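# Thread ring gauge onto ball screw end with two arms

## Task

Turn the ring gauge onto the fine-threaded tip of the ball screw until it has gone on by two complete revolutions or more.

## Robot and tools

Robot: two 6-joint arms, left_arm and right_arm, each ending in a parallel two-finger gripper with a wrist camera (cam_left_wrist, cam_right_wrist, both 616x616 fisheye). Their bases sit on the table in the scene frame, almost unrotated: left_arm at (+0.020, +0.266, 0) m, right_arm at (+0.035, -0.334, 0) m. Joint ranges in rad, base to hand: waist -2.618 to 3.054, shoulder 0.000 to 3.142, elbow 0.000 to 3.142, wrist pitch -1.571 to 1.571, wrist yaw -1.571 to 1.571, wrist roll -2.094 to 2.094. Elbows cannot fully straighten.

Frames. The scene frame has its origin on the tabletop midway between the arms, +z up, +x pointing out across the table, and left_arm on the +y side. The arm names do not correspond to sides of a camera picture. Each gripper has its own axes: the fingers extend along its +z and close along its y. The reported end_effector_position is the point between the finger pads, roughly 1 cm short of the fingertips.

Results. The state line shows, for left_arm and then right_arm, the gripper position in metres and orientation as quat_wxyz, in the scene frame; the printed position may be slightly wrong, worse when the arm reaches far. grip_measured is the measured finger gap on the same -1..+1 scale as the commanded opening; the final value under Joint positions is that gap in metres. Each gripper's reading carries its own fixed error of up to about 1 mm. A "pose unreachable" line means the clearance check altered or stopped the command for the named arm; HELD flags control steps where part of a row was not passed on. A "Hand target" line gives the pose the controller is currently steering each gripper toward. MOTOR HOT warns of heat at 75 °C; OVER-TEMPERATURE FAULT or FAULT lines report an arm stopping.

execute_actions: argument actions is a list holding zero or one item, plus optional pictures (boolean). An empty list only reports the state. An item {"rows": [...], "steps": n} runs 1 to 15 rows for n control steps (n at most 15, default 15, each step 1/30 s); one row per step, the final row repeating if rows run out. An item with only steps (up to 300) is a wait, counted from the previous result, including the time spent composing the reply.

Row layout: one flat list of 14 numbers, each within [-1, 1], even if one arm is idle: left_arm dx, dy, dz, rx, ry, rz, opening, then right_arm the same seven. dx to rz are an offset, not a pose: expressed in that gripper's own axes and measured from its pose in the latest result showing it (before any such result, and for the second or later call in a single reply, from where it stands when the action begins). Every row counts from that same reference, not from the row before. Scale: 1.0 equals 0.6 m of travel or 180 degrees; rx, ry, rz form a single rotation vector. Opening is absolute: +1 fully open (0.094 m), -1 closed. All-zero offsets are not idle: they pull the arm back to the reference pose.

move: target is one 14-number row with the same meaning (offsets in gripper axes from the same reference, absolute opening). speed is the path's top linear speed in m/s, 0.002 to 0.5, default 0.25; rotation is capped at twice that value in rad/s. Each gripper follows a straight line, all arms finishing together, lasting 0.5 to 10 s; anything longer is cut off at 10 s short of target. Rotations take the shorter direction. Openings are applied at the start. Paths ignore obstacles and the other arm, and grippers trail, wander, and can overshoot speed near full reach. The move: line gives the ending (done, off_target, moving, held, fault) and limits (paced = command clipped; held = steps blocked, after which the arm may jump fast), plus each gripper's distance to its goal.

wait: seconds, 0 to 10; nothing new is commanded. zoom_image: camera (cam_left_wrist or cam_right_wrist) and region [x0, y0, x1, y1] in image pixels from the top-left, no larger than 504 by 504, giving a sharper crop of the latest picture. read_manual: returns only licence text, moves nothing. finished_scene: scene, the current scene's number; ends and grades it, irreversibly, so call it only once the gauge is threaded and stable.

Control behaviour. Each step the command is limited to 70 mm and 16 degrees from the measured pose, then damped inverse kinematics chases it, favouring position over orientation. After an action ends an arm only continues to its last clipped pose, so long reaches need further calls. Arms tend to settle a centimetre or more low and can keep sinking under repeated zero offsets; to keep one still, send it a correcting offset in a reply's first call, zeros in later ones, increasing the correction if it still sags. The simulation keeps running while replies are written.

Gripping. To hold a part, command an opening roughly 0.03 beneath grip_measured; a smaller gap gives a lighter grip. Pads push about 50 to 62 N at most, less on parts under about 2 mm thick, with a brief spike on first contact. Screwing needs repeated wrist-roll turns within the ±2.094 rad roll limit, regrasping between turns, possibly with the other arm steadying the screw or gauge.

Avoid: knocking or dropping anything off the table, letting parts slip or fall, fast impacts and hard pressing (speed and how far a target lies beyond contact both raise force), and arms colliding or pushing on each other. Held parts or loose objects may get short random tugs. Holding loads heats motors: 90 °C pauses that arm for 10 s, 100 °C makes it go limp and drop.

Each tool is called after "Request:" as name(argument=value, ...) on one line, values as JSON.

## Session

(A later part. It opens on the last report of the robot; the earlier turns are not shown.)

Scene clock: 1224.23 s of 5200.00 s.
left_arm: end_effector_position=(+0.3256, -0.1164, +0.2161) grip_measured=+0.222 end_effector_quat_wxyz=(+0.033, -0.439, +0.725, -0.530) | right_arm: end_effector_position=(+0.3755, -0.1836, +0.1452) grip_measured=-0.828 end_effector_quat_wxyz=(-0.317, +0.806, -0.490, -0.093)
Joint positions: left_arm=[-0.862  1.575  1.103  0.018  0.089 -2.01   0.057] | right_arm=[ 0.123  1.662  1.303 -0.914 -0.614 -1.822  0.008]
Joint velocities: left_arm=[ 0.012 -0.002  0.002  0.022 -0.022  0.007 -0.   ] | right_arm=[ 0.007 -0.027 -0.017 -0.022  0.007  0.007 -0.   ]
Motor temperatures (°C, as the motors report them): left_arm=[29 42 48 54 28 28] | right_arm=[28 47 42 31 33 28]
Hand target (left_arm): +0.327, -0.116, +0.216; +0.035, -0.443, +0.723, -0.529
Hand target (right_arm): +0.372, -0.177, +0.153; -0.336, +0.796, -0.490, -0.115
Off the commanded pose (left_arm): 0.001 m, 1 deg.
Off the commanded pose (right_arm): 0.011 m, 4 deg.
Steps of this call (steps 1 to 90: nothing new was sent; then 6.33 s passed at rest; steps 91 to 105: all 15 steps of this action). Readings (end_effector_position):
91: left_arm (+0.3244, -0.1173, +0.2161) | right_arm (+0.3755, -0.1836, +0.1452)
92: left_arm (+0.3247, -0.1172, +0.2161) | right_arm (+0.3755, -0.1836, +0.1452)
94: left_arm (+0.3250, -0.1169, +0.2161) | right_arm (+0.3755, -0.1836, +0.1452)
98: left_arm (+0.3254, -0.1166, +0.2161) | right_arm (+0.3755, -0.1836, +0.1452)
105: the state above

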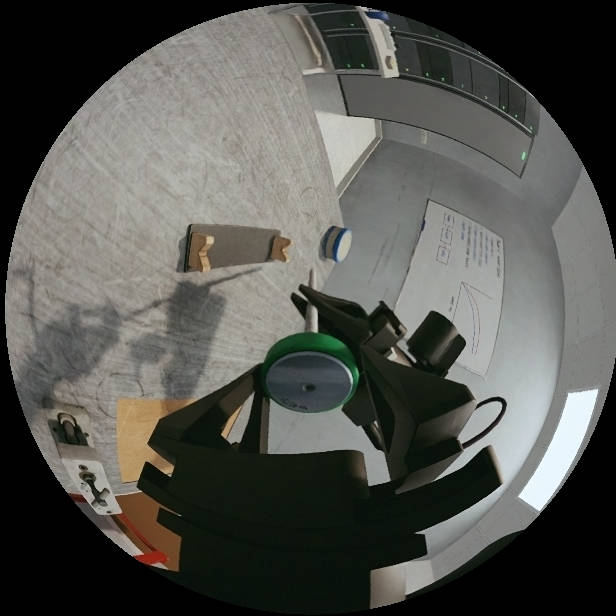

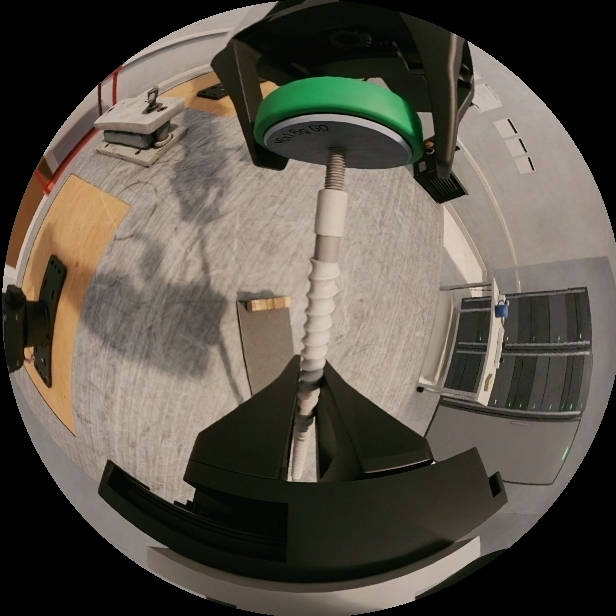

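Close and run a full stroke.

Request:
execute_actions(actions=[{"rows": [[0,0,0,0,0,0,0.17,-0.019,-0.0048,-0.003,0.0052,-0.0205,0.006,-0.86],[0,0,0,0,0,0,0.14,-0.019,-0.0048,-0.003,0.0052,-0.0205,0.006,-0.86],[0,0,0,0,0,0,0.12,-0.019,-0.0048,-0.003,0.0052,-0.0205,0.006,-0.86],[0,0,0,0,0,0,0.105,-0.019,-0.0048,-0.003,0.0052,-0.0205,0.006,-0.86],[0,0,0,0,0,0,0.09,-0.019,-0.0048,-0.003,0.0052,-0.0205,0.006,-0.86],[0,0,0,0,0,0,0.075,-0.019,-0.0048,-0.003,0.0052,-0.0205,0.006,-0.86],[0,0,0,0,0,0,0.06,-0.019,-0.0048,-0.003,0.0052,-0.0205,0.006,-0.86],[0,0,0,0,0,0,0.045,-0.019,-0.0048,-0.003,0.0052,-0.0205,0.006,-0.86],[0,0,0,0,0,0,0.035,-0.019,-0.0048,-0.003,0.0052,-0.0205,0.006,-0.86],[0,0,0.005,0,0,0,0.035,-0.019,-0.0048,-0.003,0.0052,-0.0205,0.006,-0.86],[0,0,0.009,0,0,0.02,0.035,-0.019,-0.0048,-0.003,0.0052,-0.0205,0.006,-0.86],[0,0,0.009,0,0,0.04,0.035,-0.019,-0.0048,-0.003,0.0052,-0.0205,0.006,-0.86],[0,0,0.009,0,0,0.06,0.035,-0.019,-0.0048,-0.003,0.0052,-0.0205,0.006,-0.86],[0,0,0.009,0,0,0.08,0.035,-0.019,-0.0048,-0.003,0.0052,-0.0205,0.006,-0.86],[0,0,0.009,0,0,0.1,0.035,-0.019,-0.0048,-0.003,0.0052,-0.0205,0.006,-0.86]], "steps": 15}], pictures=false)

Request:
execute_actions(actions=[{"rows": [[0,0,0.009,0,0,0.3,0.035,-0.0216,-0.0054,-0.003,0.0057,-0.0232,0.004,-0.86]], "steps": 15}], pictures=false)

Request:
execute_actions(actions=[{"rows": [[0,0,0.009,0,0,0.3,0.035,-0.0216,-0.0054,-0.003,0.0057,-0.0232,0.004,-0.86]], "steps": 15}], pictures=false)

Request:
execute_actions(actions=[{"rows": [[0,0,0.009,0,0,0.3,0.035,-0.0216,-0.0054,-0.003,0.0057,-0.0232,0.004,-0.86]], "steps": 15}], pictures=false)

Request:
execute_actions(actions=[{"rows": [[0,0,0.009,0,0,0.3,0.035,-0.0216,-0.0054,-0.003,0.0057,-0.0232,0.004,-0.86]], "steps": 15}], pictures=false)

Request:
execute_actions(actions=[{"rows": [[0,0,0.009,0,0,0.3,0.035,-0.0216,-0.0054,-0.003,0.0057,-0.0232,0.004,-0.86]], "steps": 15}], pictures=false)

Request:
execute_actions(actions=[{"rows": [[0,0,0.009,0,0,0.14,0.035,-0.0216,-0.0054,-0.003,0.0057,-0.0232,0.004,-0.86]], "steps": 15}])

Request:
zoom_image(camera="cam_right_wrist", region=[280, 90, 400, 210])

Scene clock: 1247.40 s of 5200.00 s.
left_arm: end_effector_position=(+0.3256, -0.1166, +0.2162) grip_measured=+0.081 end_effector_quat_wxyz=(+0.063, -0.395, +0.750, -0.527) | right_arm: end_effector_position=(+0.3754, -0.1833, +0.1454) grip_measured=-0.828 end_effector_quat_wxyz=(-0.318, +0.805, -0.492, -0.094)
Joint positions: left_arm=[-0.862  1.575  1.103  0.019  0.09  -1.893  0.051] | right_arm=[ 0.123  1.662  1.303 -0.914 -0.616 -1.817  0.008]
Joint velocities: left_arm=[-0.002 -0.002 -0.002  0.007  0.022  1.106  0.   ] | right_arm=[ 0.007 -0.002 -0.017 -0.007 -0.022  0.022  0.001]
Motor temperatures (°C, as the motors report them): left_arm=[29 43 48 54 28 28] | right_arm=[28 47 42 31 33 28]
Hand target (left_arm): +0.328, -0.120, +0.214; +0.112, -0.328, +0.781, -0.519
Hand target (right_arm): +0.372, -0.176, +0.153; -0.339, +0.796, -0.489, -0.117
Off the commanded pose (left_arm): 0.005 m, 11 deg.
Off the commanded pose (right_arm): 0.012 m, 4 deg.
Steps of this call (steps 1 to 90: nothing new was sent; then 19.67 s passed at rest; steps 91 to 105: all 15 steps of this action). Readings (end_effector_position):
91: left_arm (+0.3257, -0.1164, +0.2162) | right_arm (+0.3755, -0.1836, +0.1452)
92: left_arm (+0.3257, -0.1165, +0.2162) | right_arm (+0.3755, -0.1836, +0.1452)
94: left_arm (+0.3256, -0.1165, +0.2162) | right_arm (+0.3755, -0.1834, +0.1453)
98: left_arm (+0.3256, -0.1166, +0.2162) | right_arm (+0.3754, -0.1834, +0.1454)
105: the state above

Scene clock: 1247.90 s of 5200.00 s.
left_arm: end_effector_position=(+0.3256, -0.1165, +0.2162) grip_measured=+0.081 end_effector_quat_wxyz=(+0.236, -0.122, +0.839, -0.476) | right_arm: end_effector_position=(+0.3754, -0.1831, +0.1455) grip_measured=-0.828 end_effector_quat_wxyz=(-0.318, +0.805, -0.492, -0.095)
Joint positions: left_arm=[-0.862  1.575  1.103  0.019  0.09  -1.211  0.051] | right_arm=[ 0.123  1.662  1.303 -0.914 -0.618 -1.817  0.008]
Joint velocities: left_arm=[-0.007 -0.012 -0.012  0.007 -0.007  1.341  0.   ] | right_arm=[0.007 0.002 0.002 0.037 0.037 0.051 0.002]
Motor temperatures (°C, as the motors report them): left_arm=[29 43 48 54 28 28] | right_arm=[28 47 42 31 33 28]
Hand target (left_arm): +0.328, -0.120, +0.214; +0.286, -0.035, +0.846, -0.448
Hand target (right_arm): +0.372, -0.174, +0.154; -0.342, +0.795, -0.486, -0.120
Off the commanded pose (left_arm): 0.005 m, 15 deg; orientation clipped at the last step of the last action.
Off the commanded pose (right_arm): 0.013 m, 4 deg.
Steps of this call (steps 1 to 15: all 15 steps of this action). Readings (end_effector_position):
1: left_arm (+0.3256, -0.1166, +0.2162) | right_arm (+0.3754, -0.1832, +0.1455)
2: left_arm (+0.3256, -0.1166, +0.2162) | right_arm (+0.3754, -0.1832, +0.1455)
4: left_arm (+0.3256, -0.1166, +0.2162) | right_arm (+0.3754, -0.1832, +0.1455)
8: left_arm (+0.3256, -0.1165, +0.2162) | right_arm (+0.3754, -0.1832, +0.1455)
15: the state above

Scene clock: 1248.40 s of 5200.00 s.
left_arm: end_effector_position=(+0.3256, -0.1165, +0.2162) grip_measured=+0.081 end_effector_quat_wxyz=(+0.383, +0.167, +0.831, -0.368) | right_arm: end_effector_position=(+0.3753, -0.1830, +0.1456) grip_measured=-0.828 end_effector_quat_wxyz=(-0.319, +0.805, -0.492, -0.095)
Joint positions: left_arm=[-0.862  1.575  1.103  0.019  0.09  -0.524  0.051] | right_arm=[ 0.123  1.662  1.303 -0.914 -0.618 -1.817  0.008]
Joint velocities: left_arm=[ 0.017 -0.002 -0.007 -0.022  0.007  1.311  0.   ] | right_arm=[-0.022  0.002  0.002 -0.007  0.007  0.007 -0.   ]
Motor temperatures (°C, as the motors report them): left_arm=[29 43 48 54 28 28] | right_arm=[28 47 42 31 33 28]
Hand target (left_arm): +0.328, -0.120, +0.214; +0.420, +0.252, +0.809, -0.325
Hand target (right_arm): +0.372, -0.174, +0.155; -0.342, +0.795, -0.486, -0.120
Off the commanded pose (left_arm): 0.005 m, 15 deg; orientation clipped at the last step of the last action.
Off the commanded pose (right_arm): 0.013 m, 4 deg.
Steps of this call (steps 1 to 15: all 15 steps of this action). Readings (end_effector_position):
1: left_arm (+0.3256, -0.1165, +0.2162) | right_arm (+0.3754, -0.1831, +0.1455)
2: left_arm (+0.3256, -0.1165, +0.2162) | right_arm (+0.3754, -0.1831, +0.1455)
4: left_arm (+0.3256, -0.1165, +0.2162) | right_arm (+0.3753, -0.1831, +0.1456)
8: left_arm (+0.3256, -0.1165, +0.2162) | right_arm (+0.3753, -0.1831, +0.1456)
15: the state above

Scene clock: 1248.90 s of 5200.00 s.
left_arm: end_effector_position=(+0.3257, -0.1166, +0.2163) grip_measured=+0.081 end_effector_quat_wxyz=(+0.485, +0.437, +0.726, -0.218) | right_arm: end_effector_position=(+0.3753, -0.1829, +0.1457) grip_measured=-0.828 end_effector_quat_wxyz=(-0.319, +0.805, -0.491, -0.095)
Joint positions: left_arm=[-0.862  1.575  1.103  0.019  0.09   0.163  0.051] | right_arm=[ 0.123  1.662  1.303 -0.914 -0.619 -1.817  0.008]
Joint velocities: left_arm=[-0.007 -0.017 -0.022 -0.007 -0.007  1.341 -0.   ] | right_arm=[ 0.017 -0.002 -0.007 -0.051 -0.007 -0.022  0.   ]
Motor temperatures (°C, as the motors report them): left_arm=[29 43 48 54 28 28] | right_arm=[28 47 42 31 33 28]
Hand target (left_arm): +0.328, -0.120, +0.214; +0.505, +0.509, +0.677, -0.165
Hand target (right_arm): +0.372, -0.174, +0.155; -0.343, +0.795, -0.486, -0.120
Off the commanded pose (left_arm): 0.005 m, 15 deg; orientation clipped at the last step of the last action.
Off the commanded pose (right_arm): 0.013 m, 4 deg.
Steps of this call (steps 1 to 15: all 15 steps of this action). Readings (end_effector_position):
1: left_arm (+0.3256, -0.1165, +0.2162) | right_arm (+0.3753, -0.1830, +0.1456)
2: left_arm (+0.3256, -0.1165, +0.2162) | right_arm (+0.3753, -0.1830, +0.1456)
4: left_arm (+0.3256, -0.1165, +0.2163) | right_arm (+0.3753, -0.1830, +0.1457)
8: left_arm (+0.3256, -0.1165, +0.2163) | right_arm (+0.3753, -0.1830, +0.1457)
15: the state above

Scene clock: 1249.40 s of 5200.00 s.
left_arm: end_effector_position=(+0.3257, -0.1166, +0.2164) grip_measured=+0.081 end_effector_quat_wxyz=(+0.530, +0.657, +0.535, -0.041) | right_arm: end_effector_position=(+0.3754, -0.1828, +0.1458) grip_measured=-0.828 end_effector_quat_wxyz=(-0.319, +0.805, -0.491, -0.095)
Joint positions: left_arm=[-0.862  1.575  1.103  0.02   0.09   0.854  0.051] | right_arm=[ 0.123  1.662  1.303 -0.913 -0.62  -1.817  0.008]
Joint velocities: left_arm=[-0.012  0.012 -0.007  0.037 -0.022  1.297 -0.001] | right_arm=[-0.012  0.007 -0.007 -0.066 -0.051 -0.037 -0.002]
Motor temperatures (°C, as the motors report them): left_arm=[29 43 48 54 28 28] | right_arm=[28 47 42 31 33 28]
Hand target (left_arm): +0.328, -0.120, +0.214; +0.532, +0.708, +0.465, +0.016
Hand target (right_arm): +0.372, -0.174, +0.155; -0.343, +0.795, -0.486, -0.121
Off the commanded pose (left_arm): 0.005 m, 14 deg; orientation clipped at the last step of the last action.
Off the commanded pose (right_arm): 0.013 m, 4 deg.
Steps of this call (steps 1 to 15: all 15 steps of this action). Readings (end_effector_position):
1: left_arm (+0.3257, -0.1166, +0.2163) | right_arm (+0.3753, -0.1829, +0.1457)
2: left_arm (+0.3257, -0.1166, +0.2163) | right_arm (+0.3753, -0.1829, +0.1457)
4: left_arm (+0.3257, -0.1166, +0.2164) | right_arm (+0.3753, -0.1828, +0.1458)
8: left_arm (+0.3257, -0.1166, +0.2164) | right_arm (+0.3753, -0.1828, +0.1458)
15: the state above

Scene clock: 1249.90 s of 5200.00 s.
left_arm: end_effector_position=(+0.3258, -0.1167, +0.2166) grip_measured=+0.081 end_effector_quat_wxyz=(+0.513, +0.800, +0.279, +0.142) | right_arm: end_effector_position=(+0.3754, -0.1826, +0.1460) grip_measured=-0.828 end_effector_quat_wxyz=(-0.320, +0.805, -0.491, -0.095)
Joint positions: left_arm=[-0.862  1.575  1.103  0.021  0.09   1.548  0.051] | right_arm=[ 0.123  1.662  1.303 -0.913 -0.621 -1.817  0.008]
Joint velocities: left_arm=[-0.002  0.002 -0.007 -0.081  0.051  1.37   0.001] | right_arm=[-0.017 -0.012  0.002 -0.022 -0.022  0.037  0.001]
Motor temperatures (°C, as the motors report them): left_arm=[29 43 48 54 28 28] | right_arm=[28 47 42 31 33 28]
Hand target (left_arm): +0.328, -0.120, +0.214; +0.495, +0.824, +0.196, +0.196
Hand target (right_arm): +0.372, -0.174, +0.155; -0.343, +0.795, -0.485, -0.121
Off the commanded pose (left_arm): 0.005 m, 14 deg; orientation clipped at the last step of the last action.
Off the commanded pose (right_arm): 0.013 m, 4 deg.
Steps of this call (steps 1 to 15: all 15 steps of this action). Readings (end_effector_position):
1: left_arm (+0.3257, -0.1166, +0.2164) | right_arm (+0.3754, -0.1827, +0.1459)
2: left_arm (+0.3257, -0.1166, +0.2164) | right_arm (+0.3754, -0.1827, +0.1459)
4: left_arm (+0.3257, -0.1166, +0.2164) | right_arm (+0.3754, -0.1827, +0.1459)
8: left_arm (+0.3257, -0.1166, +0.2165) | right_arm (+0.3754, -0.1827, +0.1459)
15: the state above

Scene clock: 1250.40 s of 5200.00 s.
left_arm: end_effector_position=(+0.3257, -0.1168, +0.2167) grip_measured=+0.081 end_effector_quat_wxyz=(+0.474, +0.839, +0.112, +0.242) | right_arm: end_effector_position=(+0.3756, -0.1825, +0.1460) grip_measured=-0.828 end_effector_quat_wxyz=(-0.320, +0.805, -0.491, -0.095)
Joint positions: left_arm=[-0.862  1.575  1.103  0.021  0.09   1.953  0.051] | right_arm=[ 0.123  1.662  1.303 -0.912 -0.622 -1.818  0.008]
Joint velocities: left_arm=[ 0.002  0.017  0.007 -0.051 -0.037  0.081  0.   ] | right_arm=[ 0.002  0.012 -0.007 -0.022 -0.11   0.007  0.001]
Motor temperatures (°C, as the motors report them): left_arm=[29 42 48 54 28 28] | right_arm=[28 47 42 31 33 28]
Hand target (left_arm): +0.328, -0.121, +0.214; +0.469, +0.841, +0.098, +0.250
Hand target (right_arm): +0.372, -0.174, +0.155; -0.344, +0.795, -0.485, -0.121
Off the commanded pose (left_arm): 0.005 m, 2 deg.
Off the commanded pose (right_arm): 0.013 m, 4 deg.
Steps of this call (steps 1 to 15: all 15 steps of this action). Readings (end_effector_position):
1: left_arm (+0.3258, -0.1167, +0.2166) | right_arm (+0.3754, -0.1826, +0.1460)
2: left_arm (+0.3258, -0.1167, +0.2166) | right_arm (+0.3755, -0.1826, +0.1460)
4: left_arm (+0.3258, -0.1167, +0.2167) | right_arm (+0.3755, -0.1825, +0.1460)
8: left_arm (+0.3258, -0.1167, +0.2167) | right_arm (+0.3756, -0.1825, +0.1460)
15: the state above

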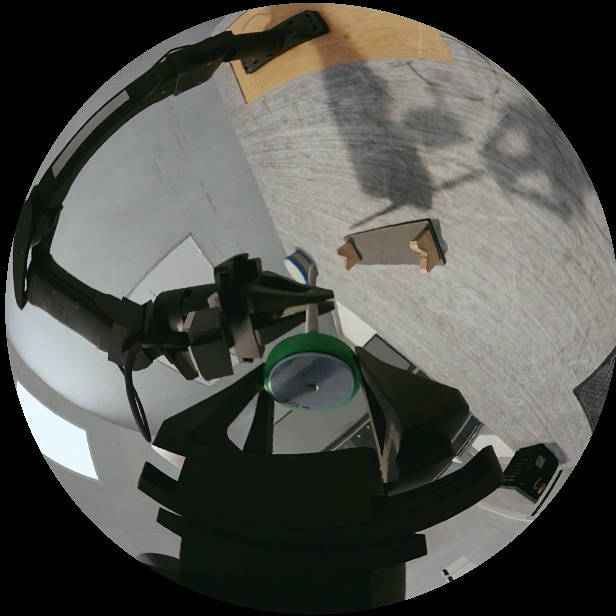

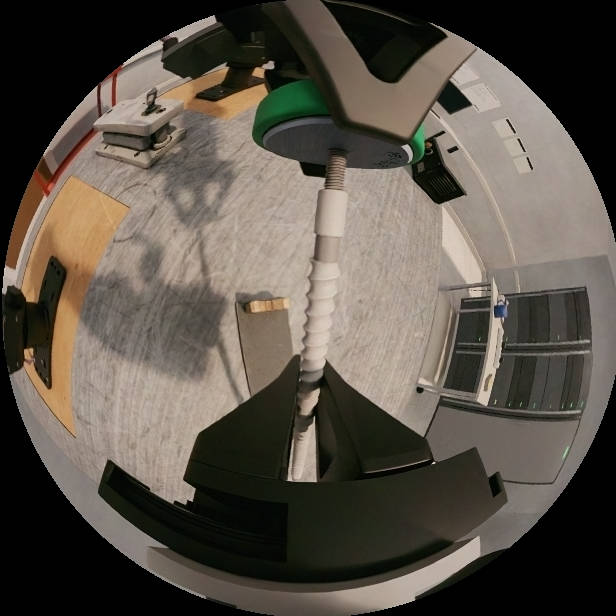

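Region (280, 90, 400, 210) of cam_right_wrist's 616x616 image, scaled by 4.200, with more detail than that image has.

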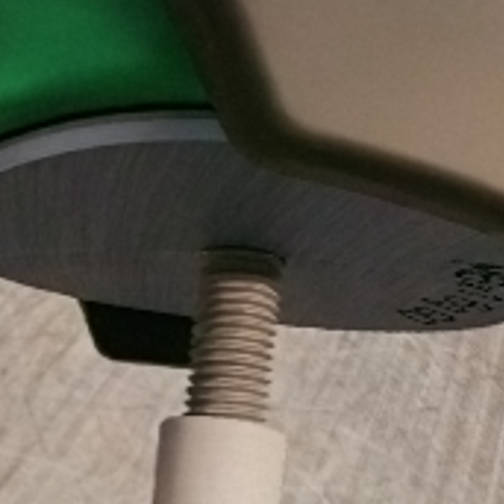

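Request:
execute_actions(actions=[{"rows": [[0,0,0,0,0,0,0.09,-0.0173,-0.0044,-0.003,0.0047,-0.0185,0.005,-0.86],[0,0,0,0,0,0,0.12,-0.0173,-0.0044,-0.003,0.0047,-0.0185,0.005,-0.86],[0,0,0,0,0,0,0.17,-0.0173,-0.0044,-0.003,0.0047,-0.0185,0.005,-0.86],[0,0,0,0,0,0,0.25,-0.0173,-0.0044,-0.003,0.0047,-0.0185,0.005,-0.86],[0,0,0,0,0,0,0.33,-0.0173,-0.0044,-0.003,0.0047,-0.0185,0.005,-0.86],[0,0,0,0,0,-0.05,0.38,-0.0173,-0.0044,-0.003,0.0047,-0.0185,0.005,-0.86],[0,0,0,0,0,-0.3,0.38,-0.0173,-0.0044,-0.003,0.0047,-0.0185,0.005,-0.86]], "steps": 15}], pictures=false)

Request:
execute_actions(actions=[{"rows": [[0,0,0,0,0,-0.3,0.38,-0.0173,-0.0044,-0.003,0.0047,-0.0185,0.005,-0.86]], "steps": 15}], pictures=false)

Request:
execute_actions(actions=[{"rows": [[0,0,0,0,0,-0.3,0.38,-0.0173,-0.0044,-0.003,0.0047,-0.0185,0.005,-0.86]], "steps": 15}], pictures=false)

Request:
execute_actions(actions=[{"rows": [[0,0,0,0,0,-0.3,0.38,-0.0173,-0.0044,-0.003,0.0047,-0.0185,0.005,-0.86]], "steps": 15}], pictures=false)

Request:
execute_actions(actions=[{"rows": [[0,0,0,0,0,-0.3,0.38,-0.0173,-0.0044,-0.003,0.0047,-0.0185,0.005,-0.86]], "steps": 15}], pictures=false)

Request:
execute_actions(actions=[{"rows": [[0,0,0,0,0,-0.25,0.38,-0.0173,-0.0044,-0.003,0.0047,-0.0185,0.005,-0.86]], "steps": 15}], pictures=false)

Request:
execute_actions(actions=[{"rows": [[-0.0049,-0.0022,0,0.0023,-0.0052,-0.035,0.3,-0.0173,-0.0044,-0.003,0.0047,-0.0185,0.005,-0.86],[-0.0049,-0.0022,0,0.0023,-0.0052,-0.035,0.22,-0.0173,-0.0044,-0.003,0.0047,-0.0185,0.005,-0.86]], "steps": 15}])

Scene clock: 1272.00 s of 5200.00 s.
left_arm: end_effector_position=(+0.3258, -0.1169, +0.2170) grip_measured=+0.378 end_effector_quat_wxyz=(+0.514, +0.798, +0.283, +0.139) | right_arm: end_effector_position=(+0.3755, -0.1824, +0.1461) grip_measured=-0.828 end_effector_quat_wxyz=(-0.321, +0.805, -0.490, -0.095)
Joint positions: left_arm=[-0.862  1.575  1.103  0.023  0.09   1.538  0.065] | right_arm=[ 0.123  1.662  1.303 -0.912 -0.623 -1.818  0.008]
Joint velocities: left_arm=[-0.002  0.002  0.007 -0.022 -0.037 -1.267 -0.001] | right_arm=[ 0.007  0.002  0.002 -0.007  0.066 -0.022  0.001]
Motor temperatures (°C, as the motors report them): left_arm=[29 41 49 54 28 28] | right_arm=[28 47 42 31 33 28]
Hand target (left_arm): +0.326, -0.117, +0.217; +0.525, +0.765, +0.363, +0.083
Hand target (right_arm): +0.373, -0.175, +0.154; -0.339, +0.795, -0.488, -0.116
Off the commanded pose (left_arm): 0.000 m, 30 deg; orientation clipped at the last step of the last action.
Off the commanded pose (right_arm): 0.011 m, 3 deg.
Steps of this call (steps 1 to 90: nothing new was sent; then 18.10 s passed at rest; steps 91 to 105: all 15 steps of this action). Readings (end_effector_position):
91: left_arm (+0.3257, -0.1168, +0.2167) | right_arm (+0.3756, -0.1825, +0.1460)
92: left_arm (+0.3257, -0.1168, +0.2167) | right_arm (+0.3756, -0.1825, +0.1460)
94: left_arm (+0.3257, -0.1168, +0.2167) | right_arm (+0.3755, -0.1824, +0.1461)
98: left_arm (+0.3258, -0.1169, +0.2169) | right_arm (+0.3755, -0.1824, +0.1461)
105: the state above

Scene clock: 1272.50 s of 5200.00 s.
left_arm: end_effector_position=(+0.3258, -0.1169, +0.2170) grip_measured=+0.378 end_effector_quat_wxyz=(+0.531, +0.656, +0.535, -0.042) | right_arm: end_effector_position=(+0.3755, -0.1824, +0.1461) grip_measured=-0.828 end_effector_quat_wxyz=(-0.321, +0.805, -0.490, -0.095)
Joint positions: left_arm=[-0.862  1.575  1.103  0.023  0.09   0.852  0.065] | right_arm=[ 0.123  1.662  1.303 -0.912 -0.623 -1.818  0.008]
Joint velocities: left_arm=[ 0.017 -0.012 -0.007 -0.051 -0.022 -1.223  0.001] | right_arm=[-0.027 -0.012  0.007  0.066  0.007  0.037 -0.001]
Motor temperatures (°C, as the motors report them): left_arm=[29 42 49 54 28 28] | right_arm=[28 47 42 31 33 28]
Hand target (left_arm): +0.326, -0.117, +0.217; +0.523, +0.598, +0.599, -0.099
Hand target (right_arm): +0.372, -0.175, +0.154; -0.340, +0.795, -0.488, -0.117
Off the commanded pose (left_arm): 0.000 m, 15 deg; orientation clipped at the last step of the last action.
Off the commanded pose (right_arm): 0.011 m, 4 deg.
Steps of this call (steps 1 to 15: all 15 steps of this action). Readings (end_effector_position):
1: left_arm (+0.3258, -0.1169, +0.2170) | right_arm (+0.3755, -0.1824, +0.1461)
2: left_arm (+0.3258, -0.1169, +0.2170) | right_arm (+0.3755, -0.1824, +0.1461)
4: left_arm (+0.3258, -0.1169, +0.2170) | right_arm (+0.3755, -0.1824, +0.1461)
8: left_arm (+0.3258, -0.1169, +0.2170) | right_arm (+0.3755, -0.1824, +0.1461)
15: the state above

Scene clock: 1273.00 s of 5200.00 s.
left_arm: end_effector_position=(+0.3258, -0.1169, +0.2170) grip_measured=+0.378 end_effector_quat_wxyz=(+0.485, +0.436, +0.725, -0.219) | right_arm: end_effector_position=(+0.3755, -0.1824, +0.1461) grip_measured=-0.828 end_effector_quat_wxyz=(-0.321, +0.805, -0.490, -0.095)
Joint positions: left_arm=[-0.862  1.575  1.103  0.023  0.09   0.161  0.065] | right_arm=[ 0.123  1.662  1.303 -0.912 -0.623 -1.818  0.008]
Joint velocities: left_arm=[ 0.002 -0.017 -0.017 -0.007  0.007 -1.414 -0.   ] | right_arm=[-0.002  0.002  0.007  0.022  0.007  0.037 -0.   ]
Motor temperatures (°C, as the motors report them): left_arm=[29 42 49 54 28 28] | right_arm=[28 47 42 31 33 28]
Hand target (left_arm): +0.326, -0.117, +0.217; +0.459, +0.360, +0.766, -0.270
Hand target (right_arm): +0.372, -0.175, +0.154; -0.340, +0.795, -0.488, -0.117
Off the commanded pose (left_arm): 0.000 m, 14 deg; orientation clipped at the last step of the last action.
Off the commanded pose (right_arm): 0.011 m, 4 deg.
Steps of this call (steps 1 to 15: all 15 steps of this action). Readings (end_effector_position):
1: left_arm (+0.3258, -0.1169, +0.2170) | right_arm (+0.3755, -0.1824, +0.1461)
2: left_arm (+0.3258, -0.1169, +0.2170) | right_arm (+0.3755, -0.1824, +0.1461)
4: left_arm (+0.3258, -0.1169, +0.2170) | right_arm (+0.3755, -0.1824, +0.1461)
8: left_arm (+0.3258, -0.1169, +0.2170) | right_arm (+0.3755, -0.1824, +0.1461)
15: the state above

Scene clock: 1273.50 s of 5200.00 s.
left_arm: end_effector_position=(+0.3254, -0.1171, +0.2171) grip_measured=+0.378 end_effector_quat_wxyz=(+0.381, +0.163, +0.830, -0.373) | right_arm: end_effector_position=(+0.3755, -0.1824, +0.1461) grip_measured=-0.828 end_effector_quat_wxyz=(-0.321, +0.805, -0.490, -0.095)
Joint positions: left_arm=[-0.862  1.575  1.103  0.023  0.093 -0.536  0.065] | right_arm=[ 0.123  1.662  1.303 -0.912 -0.623 -1.818  0.008]
Joint velocities: left_arm=[ 0.012  0.017 -0.007 -0.022  0.051 -1.37  -0.002] | right_arm=[ 0.007 -0.027 -0.002 -0.007  0.066  0.007 -0.   ]
Motor temperatures (°C, as the motors report them): left_arm=[29 42 49 54 28 28] | right_arm=[28 47 42 31 33 28]
Hand target (left_arm): +0.326, -0.117, +0.217; +0.339, +0.077, +0.843, -0.410
Hand target (right_arm): +0.372, -0.175, +0.154; -0.340, +0.795, -0.488, -0.117
Off the commanded pose (left_arm): 0.000 m, 14 deg; orientation clipped at the last step of the last action.
Off the commanded pose (right_arm): 0.011 m, 4 deg.
Steps of this call (steps 1 to 15: all 15 steps of this action). Readings (end_effector_position):
1: left_arm (+0.3258, -0.1169, +0.2170) | right_arm (+0.3755, -0.1824, +0.1461)
2: left_arm (+0.3257, -0.1169, +0.2170) | right_arm (+0.3755, -0.1824, +0.1461)
4: left_arm (+0.3257, -0.1169, +0.2170) | right_arm (+0.3755, -0.1824, +0.1461)
8: left_arm (+0.3256, -0.1170, +0.2170) | right_arm (+0.3755, -0.1824, +0.1461)
15: the state above

Scene clock: 1274.00 s of 5200.00 s.
left_arm: end_effector_position=(+0.3248, -0.1176, +0.2171) grip_measured=+0.378 end_effector_quat_wxyz=(+0.228, -0.132, +0.836, -0.482) | right_arm: end_effector_position=(+0.3755, -0.1824, +0.1461) grip_measured=-0.828 end_effector_quat_wxyz=(-0.321, +0.805, -0.490, -0.095)
Joint positions: left_arm=[-0.862  1.575  1.103  0.023  0.097 -1.239  0.065] | right_arm=[ 0.123  1.662  1.303 -0.912 -0.623 -1.818  0.008]
Joint velocities: left_arm=[ 0.012  0.002 -0.012 -0.022  0.051 -1.341  0.001] | right_arm=[-0.007 -0.002 -0.002  0.022  0.066  0.051  0.   ]
Motor temperatures (°C, as the motors report them): left_arm=[29 42 49 54 28 28] | right_arm=[28 47 42 31 33 28]
Hand target (left_arm): +0.325, -0.117, +0.217; +0.176, -0.217, +0.818, -0.502
Hand target (right_arm): +0.372, -0.175, +0.154; -0.340, +0.795, -0.488, -0.117
Off the commanded pose (left_arm): 0.001 m, 14 deg; orientation clipped at the last step of the last action.
Off the commanded pose (right_arm): 0.011 m, 4 deg.
Steps of this call (steps 1 to 15: all 15 steps of this action). Readings (end_effector_position):
1: left_arm (+0.3254, -0.1171, +0.2171) | right_arm (+0.3755, -0.1824, +0.1461)
2: left_arm (+0.3254, -0.1172, +0.2171) | right_arm (+0.3755, -0.1824, +0.1461)
4: left_arm (+0.3253, -0.1173, +0.2171) | right_arm (+0.3755, -0.1824, +0.1461)
8: left_arm (+0.3251, -0.1174, +0.2171) | right_arm (+0.3755, -0.1824, +0.1461)
15: the state above

Scene clock: 1274.50 s of 5200.00 s.
left_arm: end_effector_position=(+0.3242, -0.1180, +0.2171) grip_measured=+0.378 end_effector_quat_wxyz=(+0.056, -0.396, +0.748, -0.530) | right_arm: end_effector_position=(+0.3755, -0.1824, +0.1461) grip_measured=-0.828 end_effector_quat_wxyz=(-0.321, +0.805, -0.490, -0.095)
Joint positions: left_arm=[-0.862  1.575  1.103  0.023  0.101 -1.903  0.065] | right_arm=[ 0.123  1.662  1.303 -0.912 -0.623 -1.818  0.008]
Joint velocities: left_arm=[-0.022  0.002  0.022  0.037 -0.007 -0.769  0.   ] | right_arm=[ 0.002  0.012 -0.007 -0.037 -0.095 -0.037 -0.001]
Motor temperatures (°C, as the motors report them): left_arm=[29 42 49 54 28 28] | right_arm=[28 47 42 31 33 28]
Hand target (left_arm): +0.325, -0.118, +0.217; +0.027, -0.438, +0.724, -0.532
Hand target (right_arm): +0.372, -0.175, +0.154; -0.340, +0.795, -0.488, -0.117
Off the commanded pose (left_arm): 0.001 m, 7 deg.
Off the commanded pose (right_arm): 0.011 m, 4 deg.
Steps of this call (steps 1 to 15: all 15 steps of this action). Readings (end_effector_position):
1: left_arm (+0.3248, -0.1176, +0.2171) | right_arm (+0.3755, -0.1824, +0.1461)
2: left_arm (+0.3247, -0.1177, +0.2171) | right_arm (+0.3755, -0.1824, +0.1461)
4: left_arm (+0.3246, -0.1178, +0.2171) | right_arm (+0.3755, -0.1824, +0.1461)
8: left_arm (+0.3243, -0.1180, +0.2171) | right_arm (+0.3755, -0.1824, +0.1461)
15: the state above

Scene clock: 1275.00 s of 5200.00 s.
left_arm: end_effector_position=(+0.3256, -0.1172, +0.2173) grip_measured=+0.222 end_effector_quat_wxyz=(+0.034, -0.435, +0.726, -0.532) | right_arm: end_effector_position=(+0.3755, -0.1824, +0.1461) grip_measured=-0.828 end_effector_quat_wxyz=(-0.321, +0.805, -0.490, -0.095)
Joint positions: left_arm=[-0.862  1.575  1.103  0.024  0.092 -2.004  0.057] | right_arm=[ 0.123  1.662  1.303 -0.912 -0.623 -1.818  0.008]
Joint velocities: left_arm=[-0.022  0.002  0.002 -0.022 -0.007  0.007  0.   ] | right_arm=[ 0.002 -0.012 -0.007 -0.022  0.051 -0.066  0.001]
Motor temperatures (°C, as the motors report them): left_arm=[29 42 49 54 28 28] | right_arm=[28 47 42 31 33 28]
Hand target (left_arm): +0.327, -0.116, +0.217; +0.035, -0.440, +0.723, -0.532
Hand target (right_arm): +0.372, -0.175, +0.154; -0.340, +0.795, -0.488, -0.117
Off the commanded pose (left_arm): 0.002 m, 1 deg.
Off the commanded pose (right_arm): 0.011 m, 4 deg.
Steps of this call (steps 1 to 15: all 15 steps of this action). Readings (end_effector_position):
1: left_arm (+0.3243, -0.1179, +0.2171) | right_arm (+0.3755, -0.1824, +0.1461)
2: left_arm (+0.3245, -0.1178, +0.2172) | right_arm (+0.3755, -0.1824, +0.1461)
4: left_arm (+0.3249, -0.1176, +0.2173) | right_arm (+0.3755, -0.1824, +0.1461)
8: left_arm (+0.3254, -0.1174, +0.2173) | right_arm (+0.3755, -0.1824, +0.1461)
15: the state above

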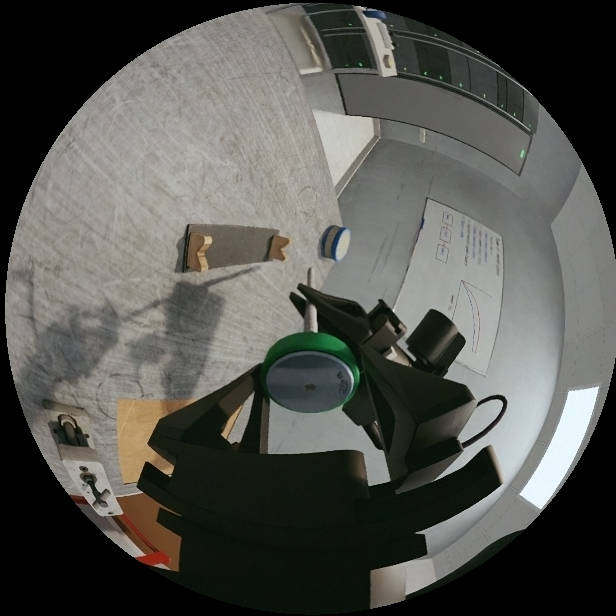

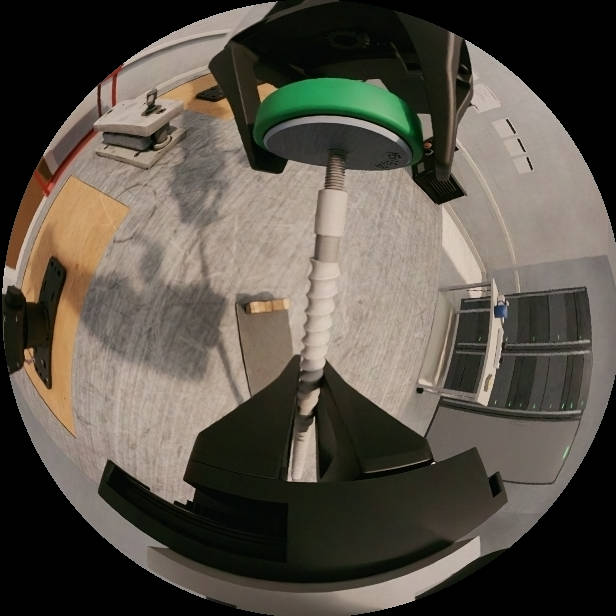

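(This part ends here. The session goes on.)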